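# Fold in one end's corner flaps of a cardboard box

## Task

At one of the short ends of the cardboard box, tuck both corner flaps inward so that, when finished, the two long side walls stand upright and the box sits on its bottom; this must hold by itself with the robot no longer supporting any part of it.

## Robot and tools

ROBOT. There are two arms, left_arm and right_arm. Each has six joints and a parallel gripper. Outside a row, the joints are called waist, shoulder, elbow, wrist pitch, wrist yaw and wrist roll. Inside every row and every per-joint list in a result, they always appear as: shoulder, elbow, waist, wrist pitch, wrist yaw, wrist roll. Use that order only.

FRAME. All gripper poses share one scene frame. Its origin is on the table surface midway between the arms. +x points out over the table, +z points up, and left_arm sits on the +y side. The names left and right do not refer to image sides. end_effector_position is in metres and end_effector_quat_wxyz is a quaternion in w,x,y,z order. The position is the point between the finger pads, roughly 1 cm short of the fingertips. Printed positions can be off, more so when the arm is stretched far. The fingers point along the gripper's +z axis and close along its y axis.

ROW FORMAT. Every motion command is one row of 14 numbers, each in [-1, 1], for both arms, even if one arm stays still. The first 7 are left_arm: six joint numbers in the order above, then its opening. The last 7 are the same for right_arm. A joint number is an offset, scaled so that 1.0 equals 1.258 rad (shoulder), 1.238 (elbow), 1.202 (waist), 2.073 (wrist pitch) and 2.022 (wrist yaw and wrist roll). Opening is absolute, not an offset: +1 fully open, -1 closed.

JOINT RANGES in radians: waist -2.618 to 3.054, shoulder 0.000 to 3.142, elbow 0.000 to 3.142, wrist pitch -1.571 to 1.571, wrist yaw -1.571 to 1.571, wrist roll -2.094 to 2.094. The true end of each joint may be up to 0.036 rad either way of these numbers. An action is rejected for both arms if it would push a joint more than 0.036 rad outward beyond its range. If the first action of a call fails this check, or any action is malformed, the whole call is rejected and nothing moves. A joint commanded beyond its true end stops there, and the result then prints "joint sent to its limit". The absence of that line does not prove more travel is available.

execute_actions(actions). This is a list of actions, run in order. Each action is a list of up to 15 rows. Each row lasts one control step of 1/30 s. If an action has fewer than 15 rows, its last row repeats for the remaining steps. All joint offsets in an action are measured from the angles the arm had when that action began, not from the previous row. For the first action in a call, they are measured from the last angles a result reported. An empty list moves nothing and just returns the state and images.

move(target, speed, blocking). target is one 14-number row. Its offsets are taken from the Joint positions in the latest result showing them, not from where the arm is when the move starts. All joints move in step and finish together, so the gripper traces a curve. speed is in rad/s, from 0.01 to 2 (default 0.5), and applies to whichever joint has the longest way to go. The path takes 0.5 to 10 s. If it would need more than 10 s, it stops short. Moves ignore obstacles and the other arm. With blocking=false, the result comes back after 0.5 s while motion continues. Other moves and execute_actions are then rejected until a result shows the move ended, so call wait or stop first. The extra "move:" line gives the ending: done, off_target, moving, held or fault. It also shows limits=held or limits=none and each arm's joint farthest from its target. To keep an arm pressing with the same force, send offsets equal to its Joint targets minus its Joint positions.

wait(seconds) takes 0 to 10 s. The arms hold their last command, and a running move keeps going. The wait returns early when that move ends. stop() brakes a running move to rest. Braking needs some distance, more after fast motion.

zoom_image(camera, region) gives a closer look at the latest full frame from cam_high, cam_low, cam_left_wrist or cam_right_wrist. Each frame is 504x504. region is [x0, y0, x1, y1] in pixels, from the top-left corner, at most 504 by 504.

finished_scene(scene) takes an integer from 1 to 2. It ends the current scene for good and reports whether the goal was met. Answering without any tool call also ends things.

MOTION DETAILS. Joint speed is capped. Each step's target may lead the measured angle by at most 0.202 rad (waist), 0.258 (shoulder), 0.238 (elbow), 0.573 (wrist pitch) or 0.522 (wrist yaw and roll). If the targets would move the gripper more than 70 mm from where it is, they are scaled back. Large offsets therefore take several actions. Resend whatever remains, because a partial move may not finish on its own. Friction can leave a joint up to about 0.031 rad short, and tiny commands may not move it at all. "joint command not followed" means a clearance check changed or blocked some joint targets. The rest of the row still ran.

RESULTS. Joint positions and Joint velocities list one block per arm, in rad and rad/s. Each block ends with the finger gap in metres (0.094 when fully open). Joint targets shows where the joints are being driven. grip_measured reports the opening on the command scale and may be off by about 1 mm. To hold something, command roughly 0.03 below grip_measured; a smaller gap in commands gives a lighter grip. Pads push about 50 to 62 N, less on parts thinner than about 2 mm. Joint torques carry offsets and noise. A MOTOR HOT line appears at 75 °C. At 90 °C that arm halts for 10 s. At 100 °C it goes limp and drops. FAULT lines report such stops.

AVOID. Do not push the box or anything else off the table. Do not let the arms collide or press on each other. Avoid drops, slams and forceful shoves, and expect occasional tugs on held parts. Move smoothly. The arms hold their last command while you are composing a reply.

Each tool is called after "Request:" as a command line: name --argument value for each argument, lists and objects as JSON in quotes; but a table of rows of numbers goes row by row, as --pt "numbers of a row", without its own name.

## Session

Request:
execute_actions --actions '[]'

Scene clock: 0.00 s.
left_arm: end_effector_position=(+0.4059, +0.2573, +0.3991) grip_measured=+1.000 end_effector_quat_wxyz=(+0.701, +0.014, +0.713, -0.013) | right_arm: end_effector_position=(+0.3272, -0.3368, +0.4025) grip_measured=-0.990 end_effector_quat_wxyz=(+0.701, +0.058, +0.708, -0.068)
Joint names: [shoulder, elbow, waist, wrist pitch, wrist yaw, wrist roll]
Joint positions: left_arm=[ 1.056  1.056  0.007 -0.017  0.01   0.002  0.094] | right_arm=[ 1.058  1.063 -0.012 -0.014  0.017 -0.015  0.   ]
Joint velocities: left_arm=[-0.007  0.002 -0.022  0.007  0.007  0.022  0.   ] | right_arm=[-0.002 -0.002 -0.017 -0.037 -0.007 -0.051 -0.   ]
Joint torques (N m, as the arm reports them, + toward a larger angle): no reading
Joint targets: left_arm=[1.056 1.056 0.007 -0.017 0.010 0.002] | right_arm=[1.058 1.063 -0.012 -0.014 0.017 -0.015]

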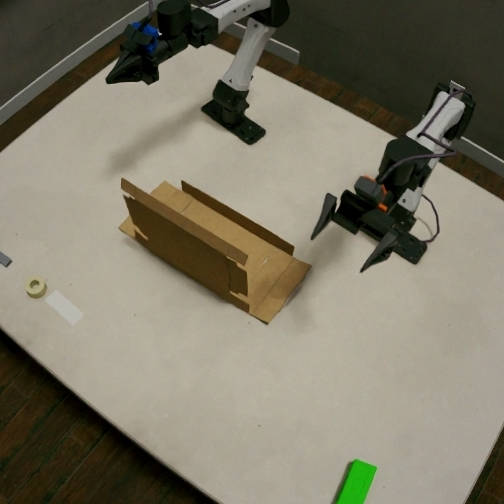

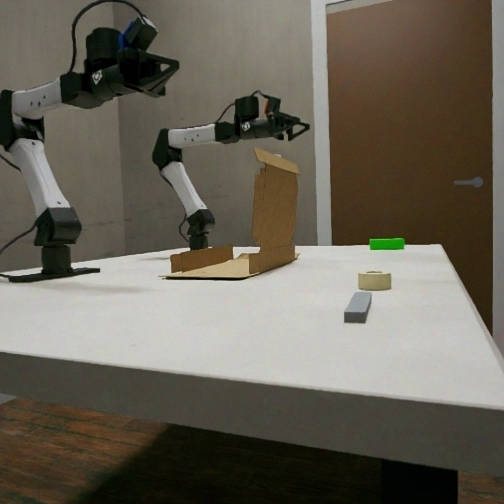

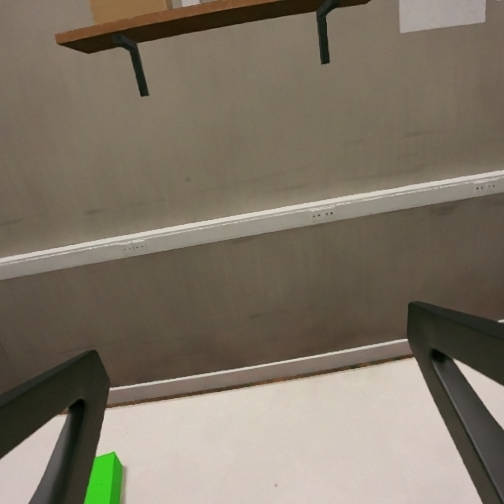

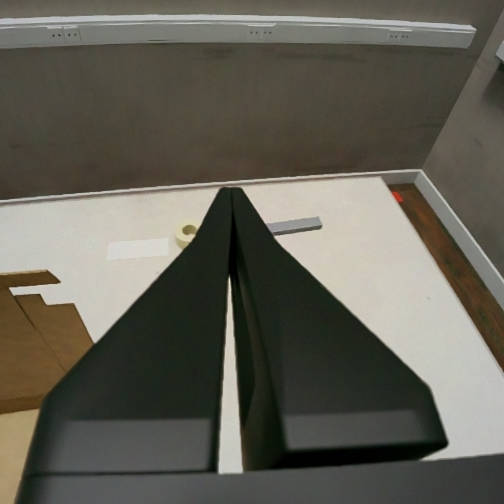

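Request:
zoom_image --camera "cam_high" --region '[90, 150, 340, 350]'

Request:
zoom_image --camera "cam_low" --region '[140, 130, 320, 300]'

Request:
move --target '[0,0,0,0.6,0,0,-1, 0,0,0,0.6,0,0,-1]' --speed 1

Region (90, 150, 340, 350) of cam_high's 504x504 image, scaled by 2.016, with more detail than that image has; it fills the top 403 rows of this view, and the rest is white.

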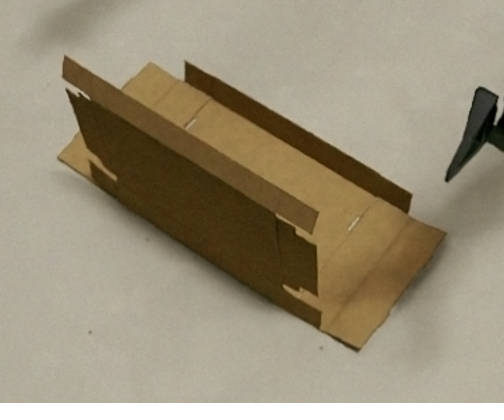

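Region (140, 130, 320, 300) of cam_low's 504x504 image, scaled by 2.800, with more detail than that image has.

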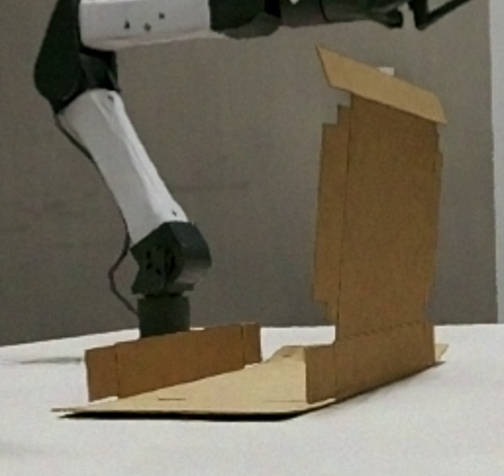

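Scene clock: 6.87 s.
left_arm: end_effector_position=(+0.2458, +0.2619, +0.6337) grip_measured=-0.987 end_effector_quat_wxyz=(+0.984, +0.008, +0.177, -0.014) | right_arm: end_effector_position=(+0.1667, -0.3107, +0.6362) grip_measured=-0.990 end_effector_quat_wxyz=(+0.981, +0.021, +0.171, -0.088)
Joint names: [shoulder, elbow, waist, wrist pitch, wrist yaw, wrist roll]
Joint positions: left_arm=[1.056 1.056 0.007 1.215 0.01  0.002 0.001] | right_arm=[ 1.058  1.063 -0.012  1.221  0.017 -0.015  0.   ]
Joint velocities: left_arm=[-0.012 -0.007  0.002  0.066  0.022  0.007  0.   ] | right_arm=[ 0.017 -0.007 -0.012  0.037  0.007  0.037 -0.001]
Joint torques (N m, as the arm reports them, + toward a larger angle): left_arm=[-1.75  7.3  -0.02  0.63 -0.07  0.03] | right_arm=[-1.11  6.98 -0.19  0.58  0.01  0.13]
Joint targets: left_arm=[1.056 1.056 0.007 1.227 0.010 0.002] | right_arm=[1.058 1.063 -0.012 1.230 0.017 -0.015]
move: done; limits=none; left_arm: farthest joint: the wrist pitch, 0.012 radians from its target (1.244 radians at the start); right_arm: farthest joint: the wrist pitch, 0.009 radians from its target (1.244 radians at the start)

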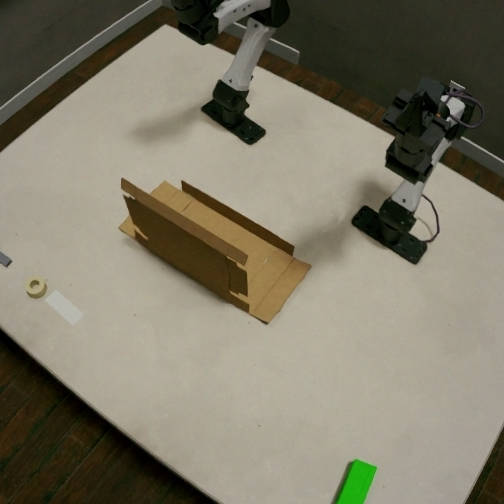

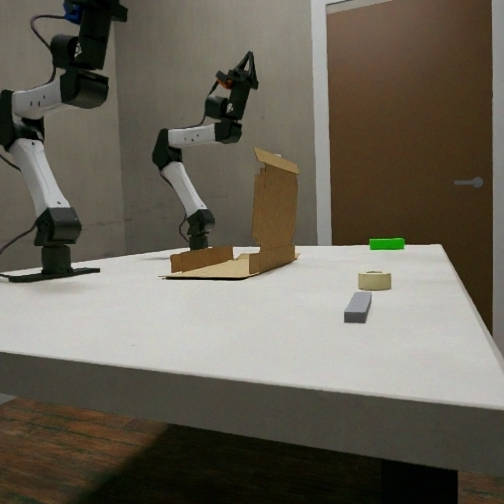

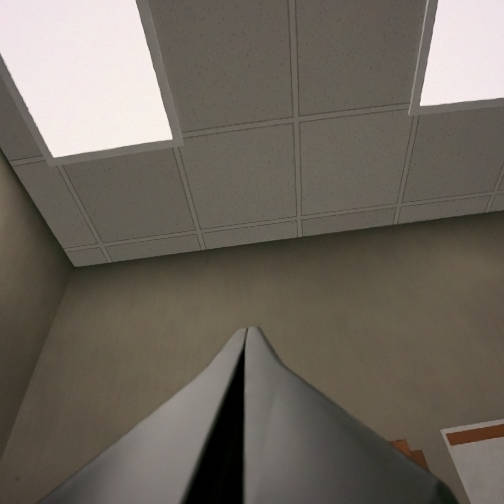

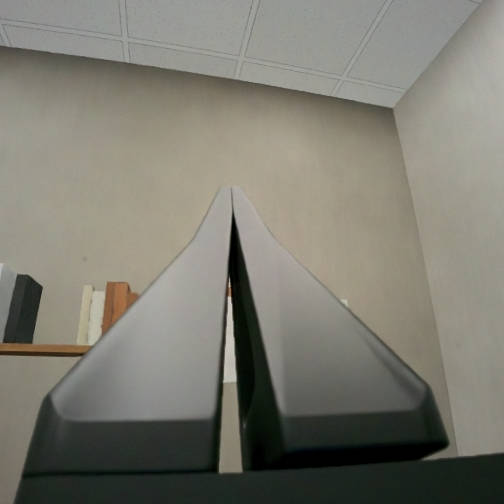

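Request:
move --target '[0,0,0,-1,0,0,-1, 0,0,0,-1,0,0,-1]' --speed 1.5

Request:
move --target '[0.2,0,0,-0.2,0,0,-1, 0.2,0,0,-0.2,0,0,-1]' --speed 1

Scene clock: 14.20 s.
left_arm: end_effector_position=(+0.3227, +0.2597, +0.2188) grip_measured=-0.987 end_effector_quat_wxyz=(+0.353, +0.016, +0.935, -0.010) | right_arm: end_effector_position=(+0.2481, -0.3240, +0.2231) grip_measured=-0.990 end_effector_quat_wxyz=(+0.359, +0.071, +0.930, -0.040)
Joint names: [shoulder, elbow, waist, wrist pitch, wrist yaw, wrist roll]
Joint positions: left_arm=[ 1.056  1.056  0.007 -0.848  0.01   0.002  0.001] | right_arm=[ 1.058  1.063 -0.012 -0.836  0.017 -0.015  0.   ]
Joint velocities: left_arm=[ 0.002  0.007 -0.017 -0.081 -0.022 -0.007  0.001] | right_arm=[ 0.017  0.007 -0.002  0.051  0.007  0.051  0.001]
Joint torques (N m, as the arm reports them, + toward a larger angle): left_arm=[-2.96  8.74  0.    2.04 -0.04  0.03] | right_arm=[-2.29  8.48 -0.25  1.92  0.01  0.12]
Joint targets: left_arm=[1.056 1.056 0.007 -0.858 0.010 0.002] | right_arm=[1.058 1.063 -0.012 -0.852 0.017 -0.015]
move: done; limits=none; left_arm: farthest joint: the wrist pitch, 0.010 radians from its target (2.073 radians at the start); right_arm: farthest joint: the wrist pitch, 0.016 radians from its target (2.073 radians at the start)

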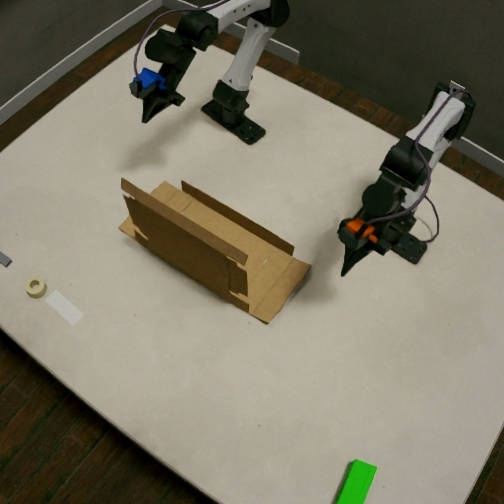

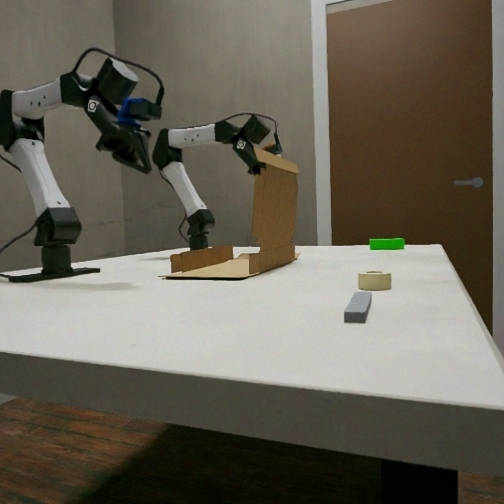

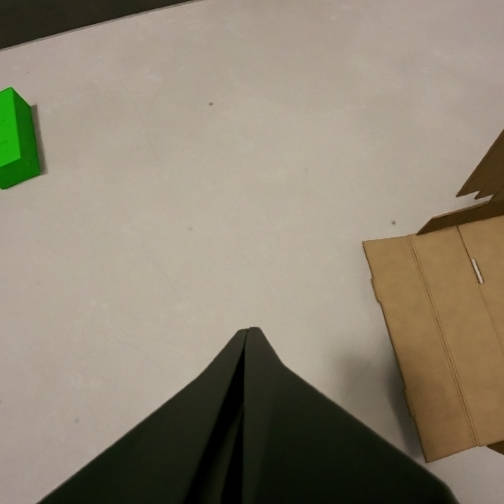

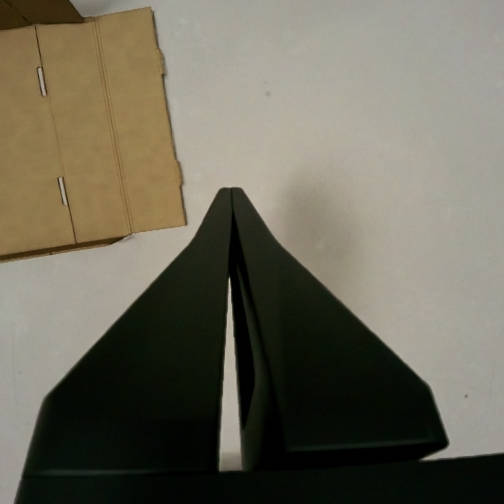

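Scene clock: 15.50 s.
left_arm: end_effector_position=(+0.2452, +0.2620, +0.1232) grip_measured=-0.987 end_effector_quat_wxyz=(+0.041, +0.015, +0.999, -0.006) | right_arm: end_effector_position=(+0.1731, -0.3118, +0.1260) grip_measured=-0.990 end_effector_quat_wxyz=(+0.052, +0.074, +0.996, -0.013)
Joint names: [shoulder, elbow, waist, wrist pitch, wrist yaw, wrist roll]
Joint positions: left_arm=[ 1.292  1.056  0.007 -1.251  0.01   0.002  0.001] | right_arm=[ 1.29   1.063 -0.012 -1.239  0.017 -0.015  0.   ]
Joint velocities: left_arm=[ 0.002  0.012  0.012 -0.037 -0.007  0.022  0.   ] | right_arm=[ 0.002 -0.017 -0.012  0.022  0.051 -0.066 -0.001]
Joint torques (N m, as the arm reports them, + toward a larger angle): left_arm=[-3.1   7.74 -0.06  0.62 -0.06  0.03] | right_arm=[-2.2   7.55 -0.2   0.72  0.01  0.12]
Joint targets: left_arm=[1.307 1.056 0.007 -1.263 0.010 0.002] | right_arm=[1.310 1.063 -0.012 -1.251 0.017 -0.015]
move: done; limits=none; left_arm: farthest joint: the shoulder, 0.015 radians from its target (0.252 radians at the start); right_arm: farthest joint: the shoulder, 0.020 radians from its target (0.252 radians at the start)

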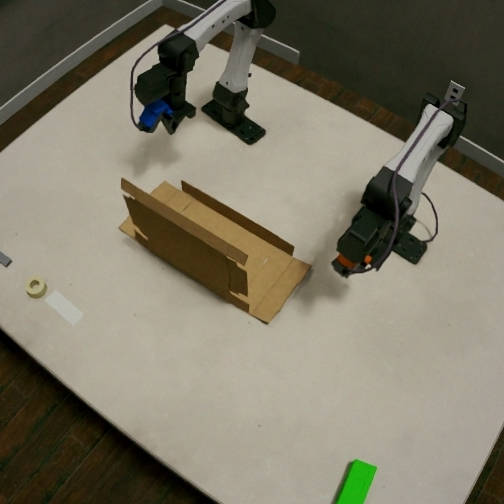

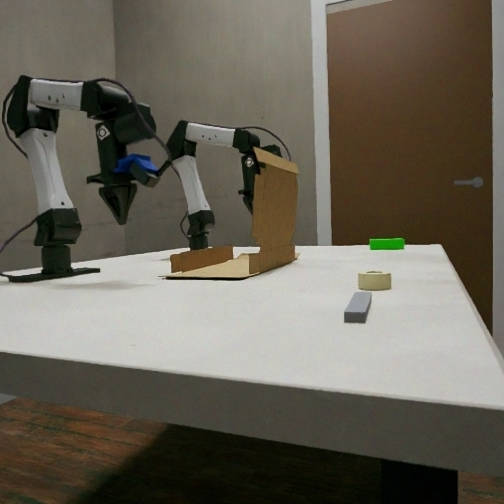

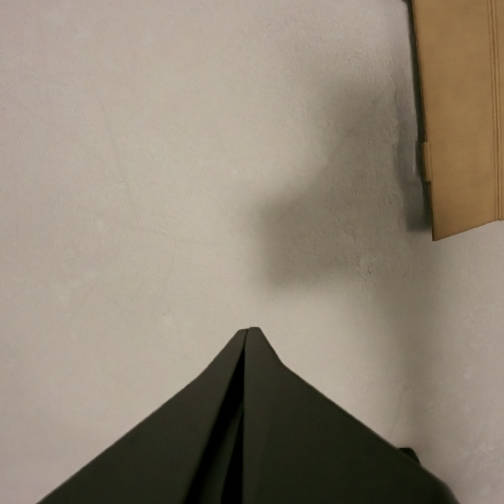

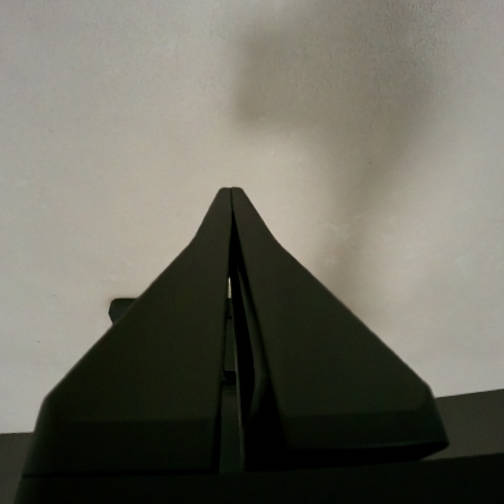

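Request:
move --target '[0.165,0.077,-0.572,0.014,0,0,-1, 0.661,0.69,0.472,-0.062,0,0,-1]' --speed 0.8

Scene clock: 36.70 s.
left_arm: end_effector_position=(+0.2093, +0.1104, +0.1023) grip_measured=-0.987 end_effector_quat_wxyz=(-0.008, +0.347, +0.938, -0.002) | right_arm: end_effector_position=(+0.3267, -0.1139, +0.1026) grip_measured=-0.990 end_effector_quat_wxyz=(+0.004, -0.210, +0.978, -0.008)
Joint names: [shoulder, elbow, waist, wrist pitch, wrist yaw, wrist roll]
Joint positions: left_arm=[ 1.481  1.128 -0.673 -1.232  0.009  0.002  0.001] | right_arm=[ 2.103  1.893  0.557 -1.356  0.017 -0.015  0.   ]
Joint velocities: left_arm=[-0.007  0.017  0.002 -0.051 -0.007 -0.066 -0.   ] | right_arm=[-0.022  0.002  0.002  0.022 -0.007  0.051 -0.   ]
Joint torques (N m, as the arm reports them, + toward a larger angle): left_arm=[-4.4   9.48 -0.76  0.65 -0.01  0.01] | right_arm=[-9.02  9.17 -0.36  0.48 -0.02  0.13]
Joint targets: left_arm=[1.500 1.151 -0.681 -1.223 0.010 0.002] | right_arm=[2.121 1.917 0.555 -1.367 0.017 -0.015]
move: off_target (left_arm, right_arm); limits=none; left_arm: farthest joint: the elbow, 0.023 radians from its target (0.096 radians at the start); right_arm: farthest joint: the elbow, 0.024 radians from its target (0.854 radians at the start)

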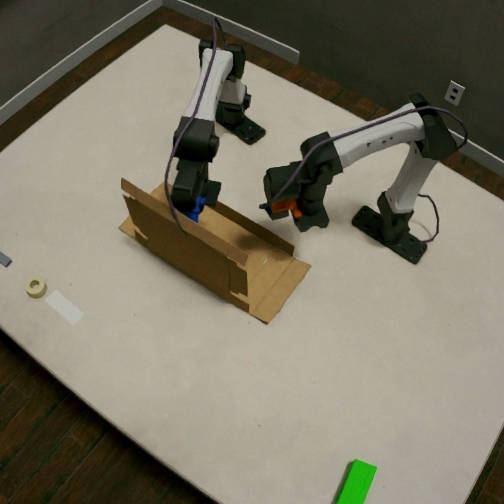

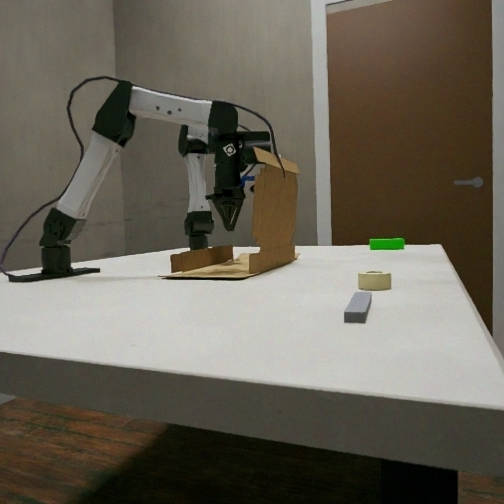

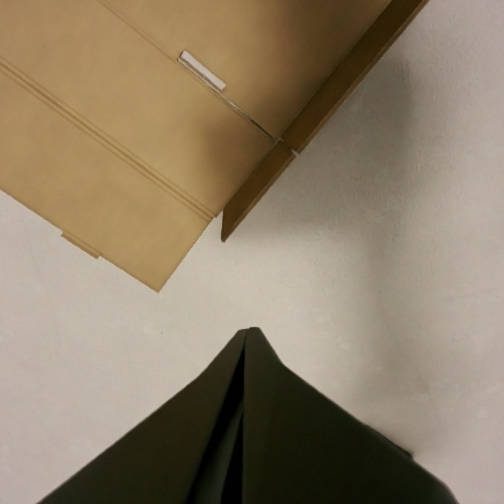

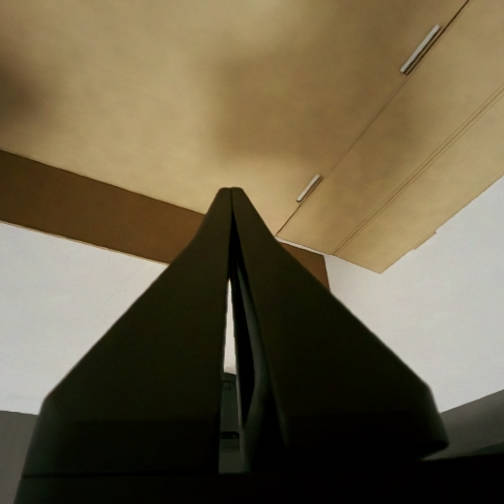

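Request:
move --target '[0.068,-0.137,0,0.13,0,0,-1, 0.065,-0.2,0,0.148,0,0,-1]' --speed 0.4

Scene clock: 44.80 s.
left_arm: end_effector_position=(+0.2202, +0.1011, +0.0490) grip_measured=-0.987 end_effector_quat_wxyz=(+0.008, +0.348, +0.938, -0.008) | right_arm: end_effector_position=(+0.3333, -0.1111, +0.0224) grip_measured=-0.990 end_effector_quat_wxyz=(+0.008, -0.210, +0.978, -0.007)
Joint names: [shoulder, elbow, waist, wrist pitch, wrist yaw, wrist roll]
Joint positions: left_arm=[ 1.549  0.975 -0.673 -0.976  0.009  0.002  0.001] | right_arm=[ 2.164  1.666  0.557 -1.06   0.017 -0.015  0.   ]
Joint velocities: left_arm=[-0.002  0.002 -0.007 -0.022  0.037  0.007  0.   ] | right_arm=[ 0.022 -0.012  0.007  0.022 -0.037 -0.037  0.   ]
Joint torques (N m, as the arm reports them, + toward a larger angle): left_arm=[-5.03  5.73  0.02  0.79 -0.05  0.02] | right_arm=[-9.12  5.62 -0.2   0.73  0.    0.13]
Joint targets: left_arm=[1.566 0.959 -0.673 -0.962 0.009 0.002] | right_arm=[2.185 1.645 0.557 -1.049 0.017 -0.015]
move: off_target (right_arm); limits=none; left_arm: farthest joint: the shoulder, 0.018 radians from its target (0.086 radians at the start); right_arm: farthest joint: the shoulder, 0.021 radians from its target (0.081 radians at the start)

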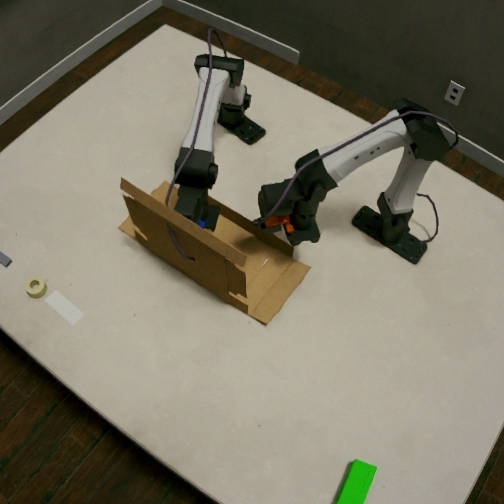

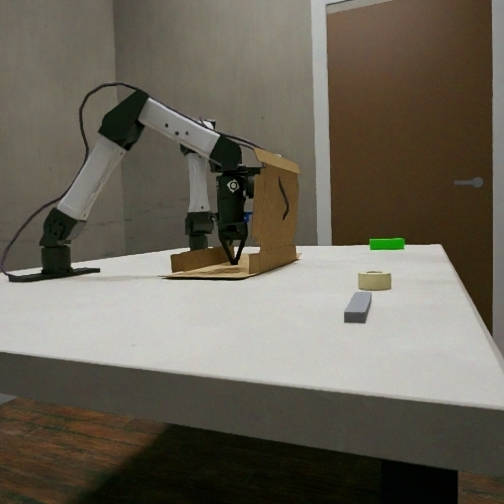

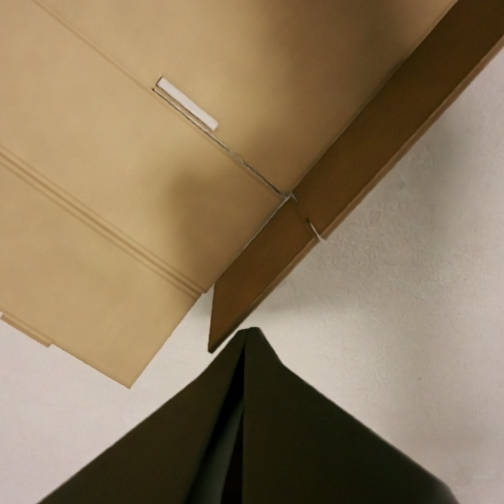

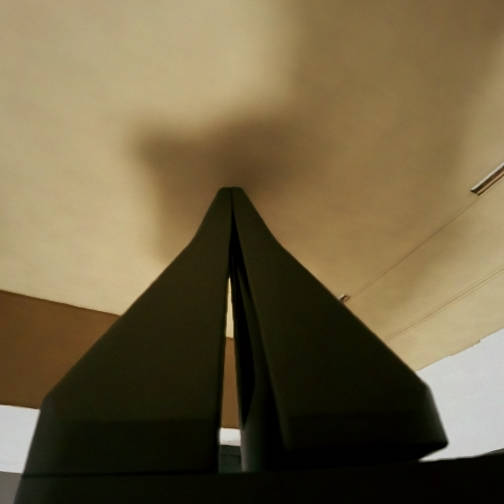

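Request:
move --target '[0,-0.08,0.03,0.04,0,0,-1, 0.045,0,0,0.02,0,0,-1]' --speed 0.2

Request:
move --target '[0.28,0.35,0,-0.04,0,0,-1, 0.02,0,0,0,0,0,-1]' --speed 0.25

Scene clock: 51.83 s.
left_arm: end_effector_position=(+0.2167, +0.1125, +0.0298) grip_measured=-0.987 end_effector_quat_wxyz=(+0.004, +0.335, +0.942, -0.006) | right_arm: end_effector_position=(+0.3373, -0.1093, +0.0134) grip_measured=-0.990 end_effector_quat_wxyz=(+0.010, -0.210, +0.978, -0.007)
Joint names: [shoulder, elbow, waist, wrist pitch, wrist yaw, wrist roll]
Joint positions: left_arm=[ 1.549  0.894 -0.647 -0.904  0.009  0.002  0.001] | right_arm=[ 2.186  1.666  0.557 -1.034  0.017 -0.015  0.   ]
Joint velocities: left_arm=[-0.002  0.007  0.002  0.022 -0.037 -0.037 -0.   ] | right_arm=[-0.002 -0.007  0.002 -0.022 -0.007  0.022 -0.   ]
Joint torques (N m, as the arm reports them, + toward a larger angle): left_arm=[-6.08  5.51  0.95  0.72 -0.02  0.  ] | right_arm=[-8.49  7.16 -0.23  0.79  0.    0.12]
Joint targets: left_arm=[1.549 0.876 -0.637 -0.892 0.009 0.002] | right_arm=[2.220 1.666 0.557 -1.019 0.017 -0.015]
move: off_target (right_arm); limits=none; left_arm: farthest joint: the elbow, 0.018 radians from its target (0.099 radians at the start); right_arm: farthest joint: the shoulder, 0.034 radians from its target (0.057 radians at the start)

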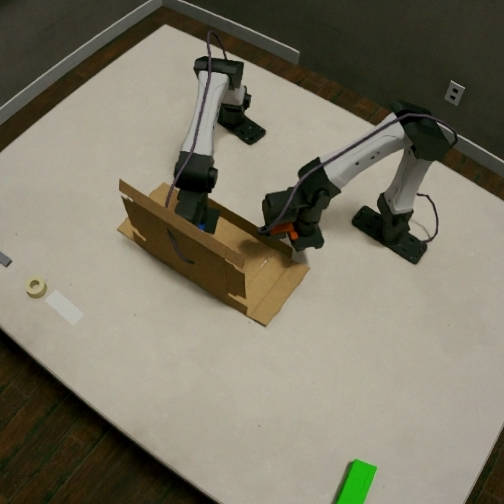

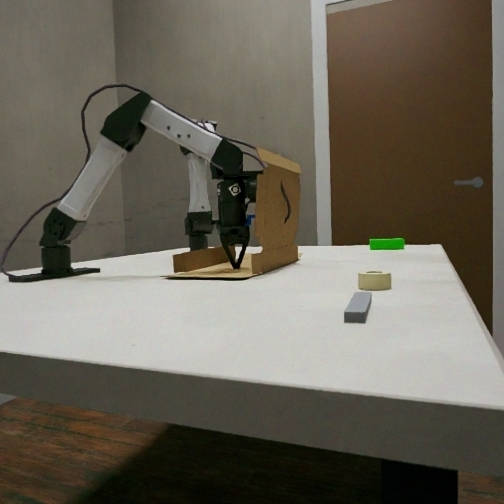

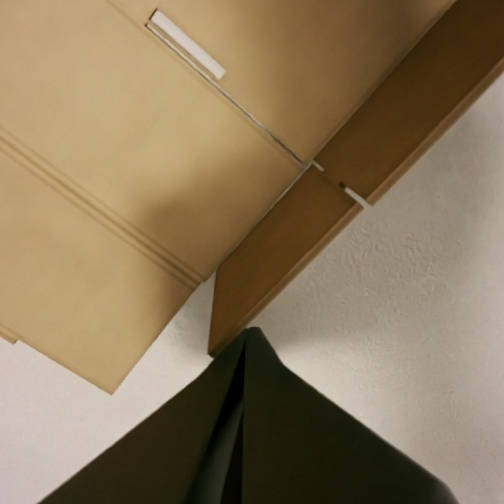

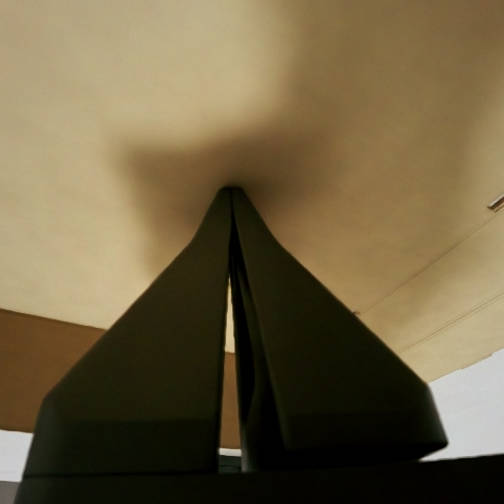

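Scene clock: 53.90 s.
left_arm: end_effector_position=(+0.2839, +0.0604, +0.0355) grip_measured=-0.987 end_effector_quat_wxyz=(-0.011, +0.335, +0.942, +0.005) | right_arm: end_effector_position=(+0.3382, -0.1114, +0.0134) grip_measured=-0.990 end_effector_quat_wxyz=(+0.011, -0.209, +0.978, -0.013)
Joint names: [shoulder, elbow, waist, wrist pitch, wrist yaw, wrist roll]
Joint positions: left_arm=[ 1.881  1.303 -0.647 -1.016 -0.002  0.002  0.001] | right_arm=[ 2.186  1.666  0.557 -1.034  0.03  -0.015  0.   ]
Joint velocities: left_arm=[-0.012 -0.012  0.002 -0.037  0.022 -0.022 -0.001] | right_arm=[-0.032 -0.002 -0.002  0.007 -0.007  0.007 -0.002]
Joint torques (N m, as the arm reports them, + toward a larger angle): left_arm=[-7.74  9.28  0.02  0.88  0.02  0.02] | right_arm=[-9.06  7.12 -0.21  0.63 -0.13  0.13]
Joint targets: left_arm=[1.901 1.327 -0.647 -0.987 0.009 0.002] | right_arm=[2.212 1.666 0.557 -1.034 0.017 -0.015]
move: off_target (left_arm, right_arm); limits=none; left_arm: farthest joint: the wrist pitch, 0.029 radians from its target (0.083 radians at the start); right_arm: farthest joint: the shoulder, 0.025 radians from its target (0.025 radians at the start)

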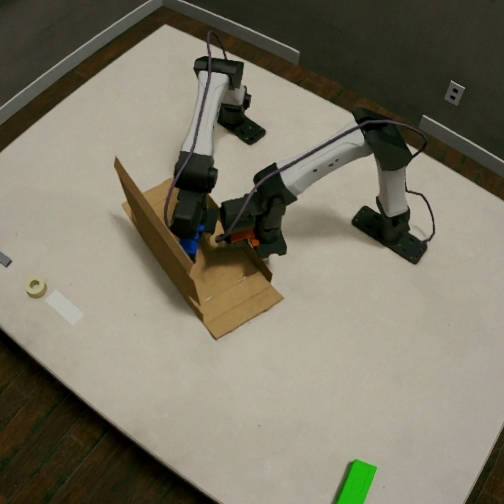

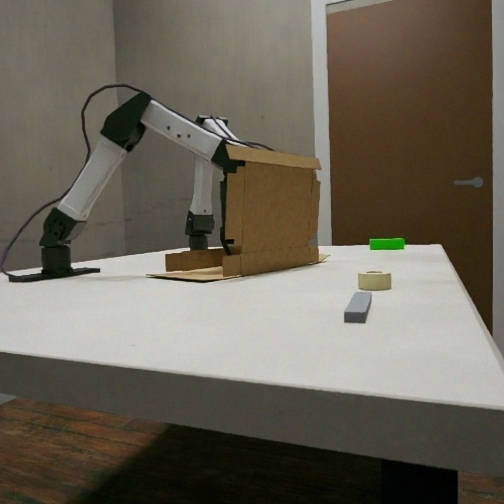

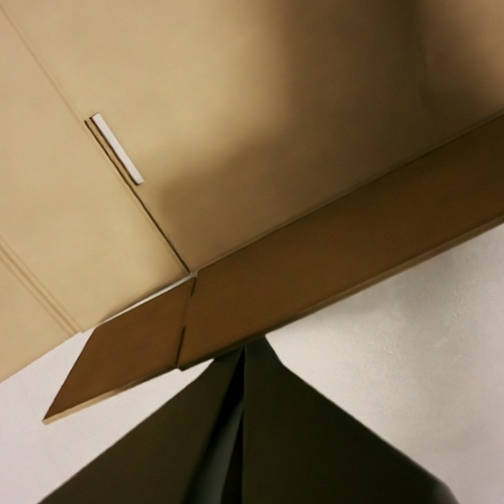

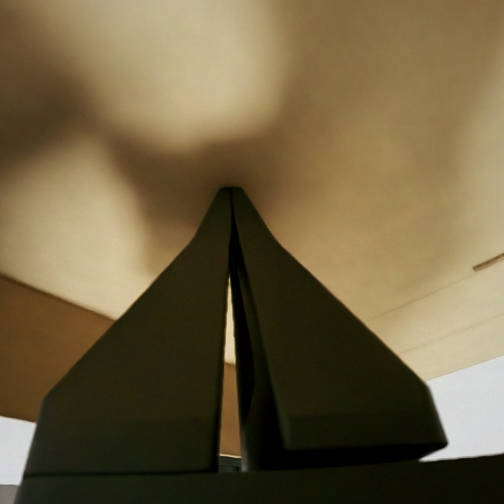

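Request:
move --target '[-0.2,-0.2,0.1,0,0,0,-1, -0.168,0.03,0,-0.128,0,0,-1]' --speed 0.4

Request:
move --target '[0,0,0,0,0,0,-1, -0.015,0,0.194,0,0,0.326,0]' --speed 0.6

Scene clock: 62.73 s.
left_arm: end_effector_position=(+0.2560, +0.1223, +0.0478) grip_measured=-0.987 end_effector_quat_wxyz=(-0.010, +0.282, +0.959, +0.004) | right_arm: end_effector_position=(+0.2980, -0.1288, +0.0960) grip_measured=-0.990 end_effector_quat_wxyz=(-0.002, -0.210, +0.978, -0.016)
Joint names: [shoulder, elbow, waist, wrist pitch, wrist yaw, wrist roll]
Joint positions: left_arm=[ 1.65   1.075 -0.536 -1.017 -0.002  0.002  0.001] | right_arm=[ 1.983  1.689  0.557 -1.287  0.03  -0.015  0.   ]
Joint velocities: left_arm=[-0.002 -0.012 -0.012 -0.051 -0.125  0.007 -0.   ] | right_arm=[-0.002  0.012  0.007 -0.066  0.007 -0.007  0.   ]
Joint torques (N m, as the arm reports them, + toward a larger angle): left_arm=[-8.58  5.44  0.92  0.53 -0.06  0.03] | right_arm=[-9.71  8.31 -0.21  0.44  0.01  0.13]
Joint targets: left_arm=[1.629 1.056 -0.527 -1.016 -0.002 0.002] | right_arm=[1.975 1.703 0.557 -1.299 0.030 -0.015]
move: off_target (left_arm); limits=none; left_arm: farthest joint: the shoulder, 0.021 radians from its target (0.252 radians at the start); right_arm: farthest joint: the elbow, 0.014 radians from its target (0.037 radians at the start)

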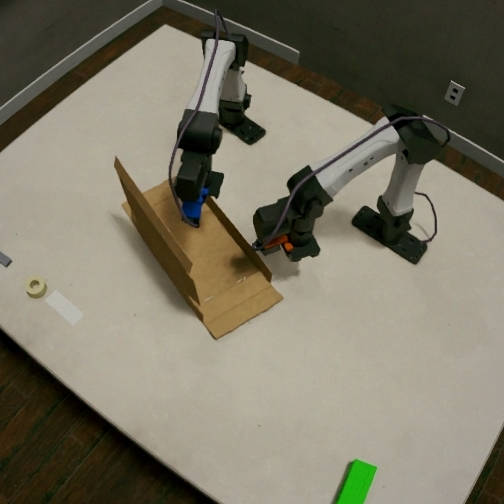

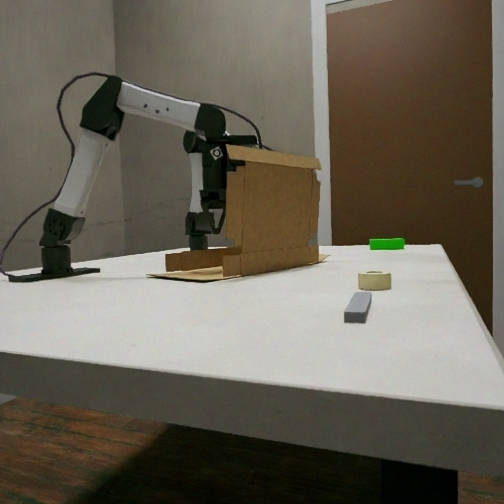

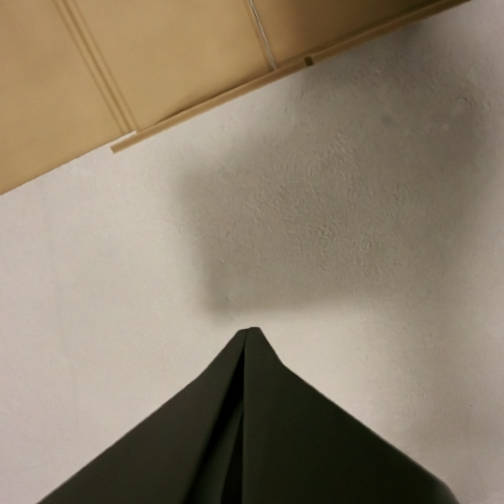

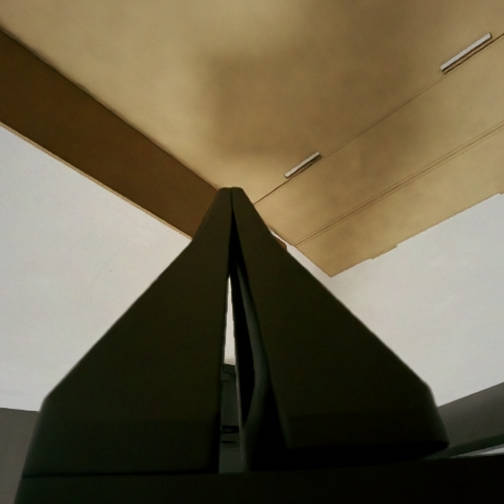

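Scene clock: 64.67 s.
left_arm: end_effector_position=(+0.2560, +0.1223, +0.0478) grip_measured=-0.987 end_effector_quat_wxyz=(-0.010, +0.282, +0.959, +0.004) | right_arm: end_effector_position=(+0.2566, -0.0544, +0.0960) grip_measured=-0.003 end_effector_quat_wxyz=(+0.005, +0.000, +1.000, -0.015)
Joint names: [shoulder, elbow, waist, wrist pitch, wrist yaw, wrist roll]
Joint positions: left_arm=[ 1.65   1.075 -0.536 -1.017 -0.002  0.002  0.001] | right_arm=[ 1.983  1.689  0.784 -1.287  0.03   0.635  0.047]
Joint velocities: left_arm=[ 0.012 -0.007 -0.002  0.037  0.022 -0.066 -0.   ] | right_arm=[-0.022  0.007 -0.012 -0.022  0.037 -0.022  0.   ]
Joint torques (N m, as the arm reports them, + toward a larger angle): left_arm=[-7.15  7.14  0.01  0.5  -0.04  0.  ] | right_arm=[-10.32   7.29   0.34   0.55   0.06   0.21]
Joint targets: left_arm=[1.650 1.075 -0.536 -1.017 -0.002 0.002] | right_arm=[1.964 1.689 0.790 -1.287 0.030 0.645]
move: done; limits=none; left_arm: farthest joint: the waist, 0.000 radians from its target (0.000 radians at the start); right_arm: farthest joint: the shoulder, 0.019 radians from its target (0.019 radians at the start)

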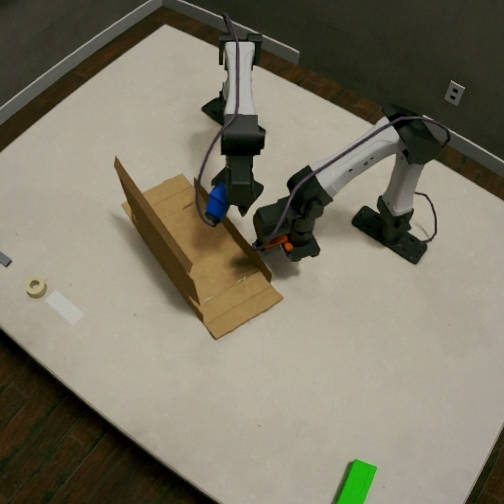

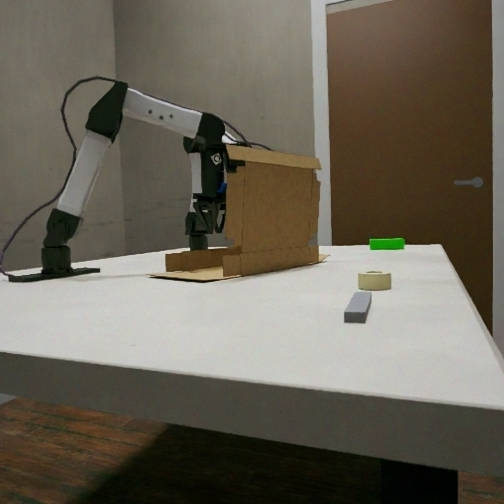

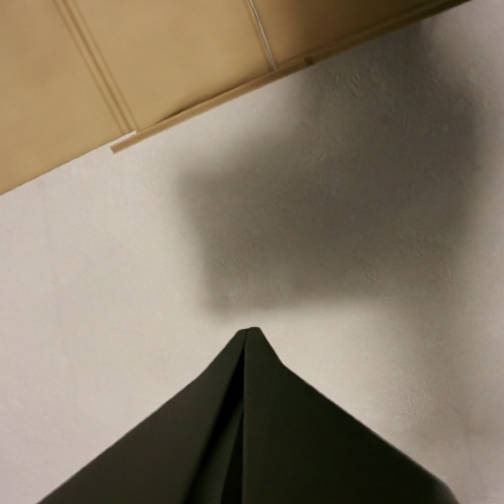

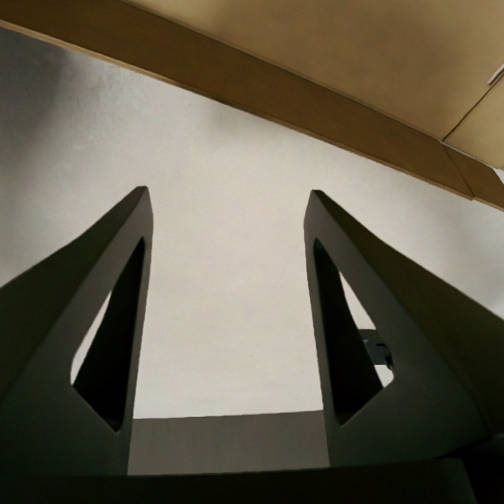

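Request:
move --target '[0,0,0,0,0,0,-1, -0.147,-0.174,-0.07,0.02,0,-0.645,0.3]' --speed 1

Scene clock: 72.90 s.
left_arm: end_effector_position=(+0.2560, +0.1223, +0.0478) grip_measured=-0.987 end_effector_quat_wxyz=(-0.010, +0.282, +0.959, +0.004) | right_arm: end_effector_position=(+0.2385, -0.0987, +0.1042) grip_measured=+0.297 end_effector_quat_wxyz=(-0.001, -0.573, +0.819, -0.015)
Joint names: [shoulder, elbow, waist, wrist pitch, wrist yaw, wrist roll]
Joint positions: left_arm=[ 1.65   1.075 -0.536 -1.017 -0.002  0.002  0.001] | right_arm=[ 1.817  1.5    0.71  -1.254  0.03  -0.66   0.061]
Joint velocities: left_arm=[ 0.007 -0.007  0.017 -0.022  0.022  0.022  0.   ] | right_arm=[-0.007  0.002  0.007 -0.007 -0.007  0.007 -0.   ]
Joint torques (N m, as the arm reports them, + toward a larger angle): left_arm=[-7.1   7.15  0.02  0.53 -0.05  0.03] | right_arm=[-8.98  5.39 -1.15  0.66 -0.04  0.05]
Joint targets: left_arm=[1.650 1.075 -0.536 -1.017 -0.002 0.002] | right_arm=[1.798 1.474 0.700 -1.246 0.030 -0.669]
move: off_target (right_arm); limits=none; left_arm: farthest joint: the waist, 0.000 radians from its target (0.000 radians at the start); right_arm: farthest joint: the elbow, 0.026 radians from its target (0.216 radians at the start)

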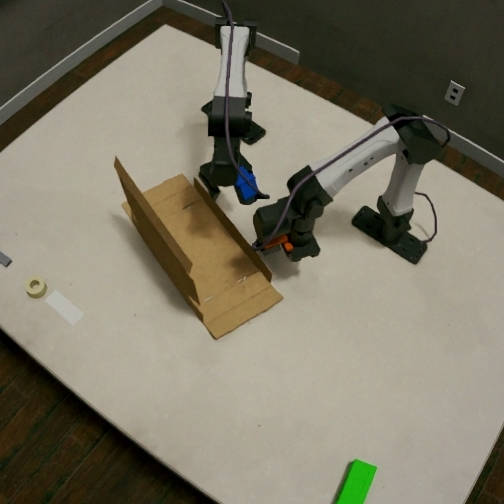

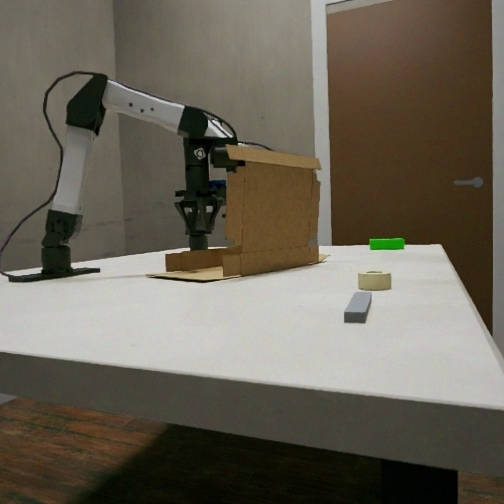

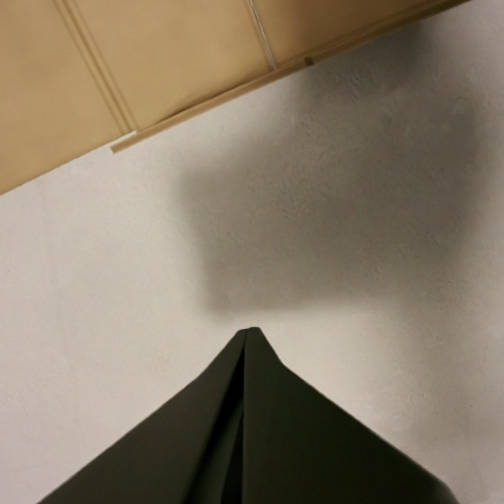

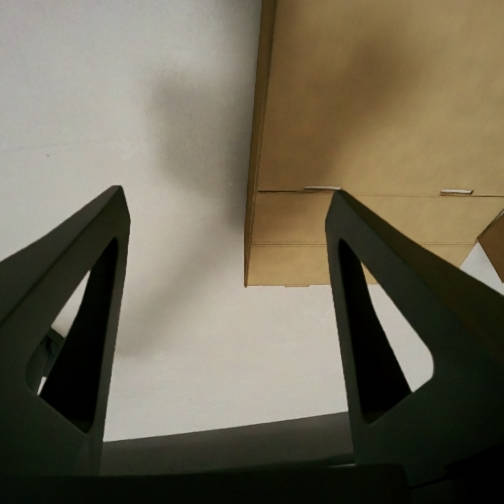

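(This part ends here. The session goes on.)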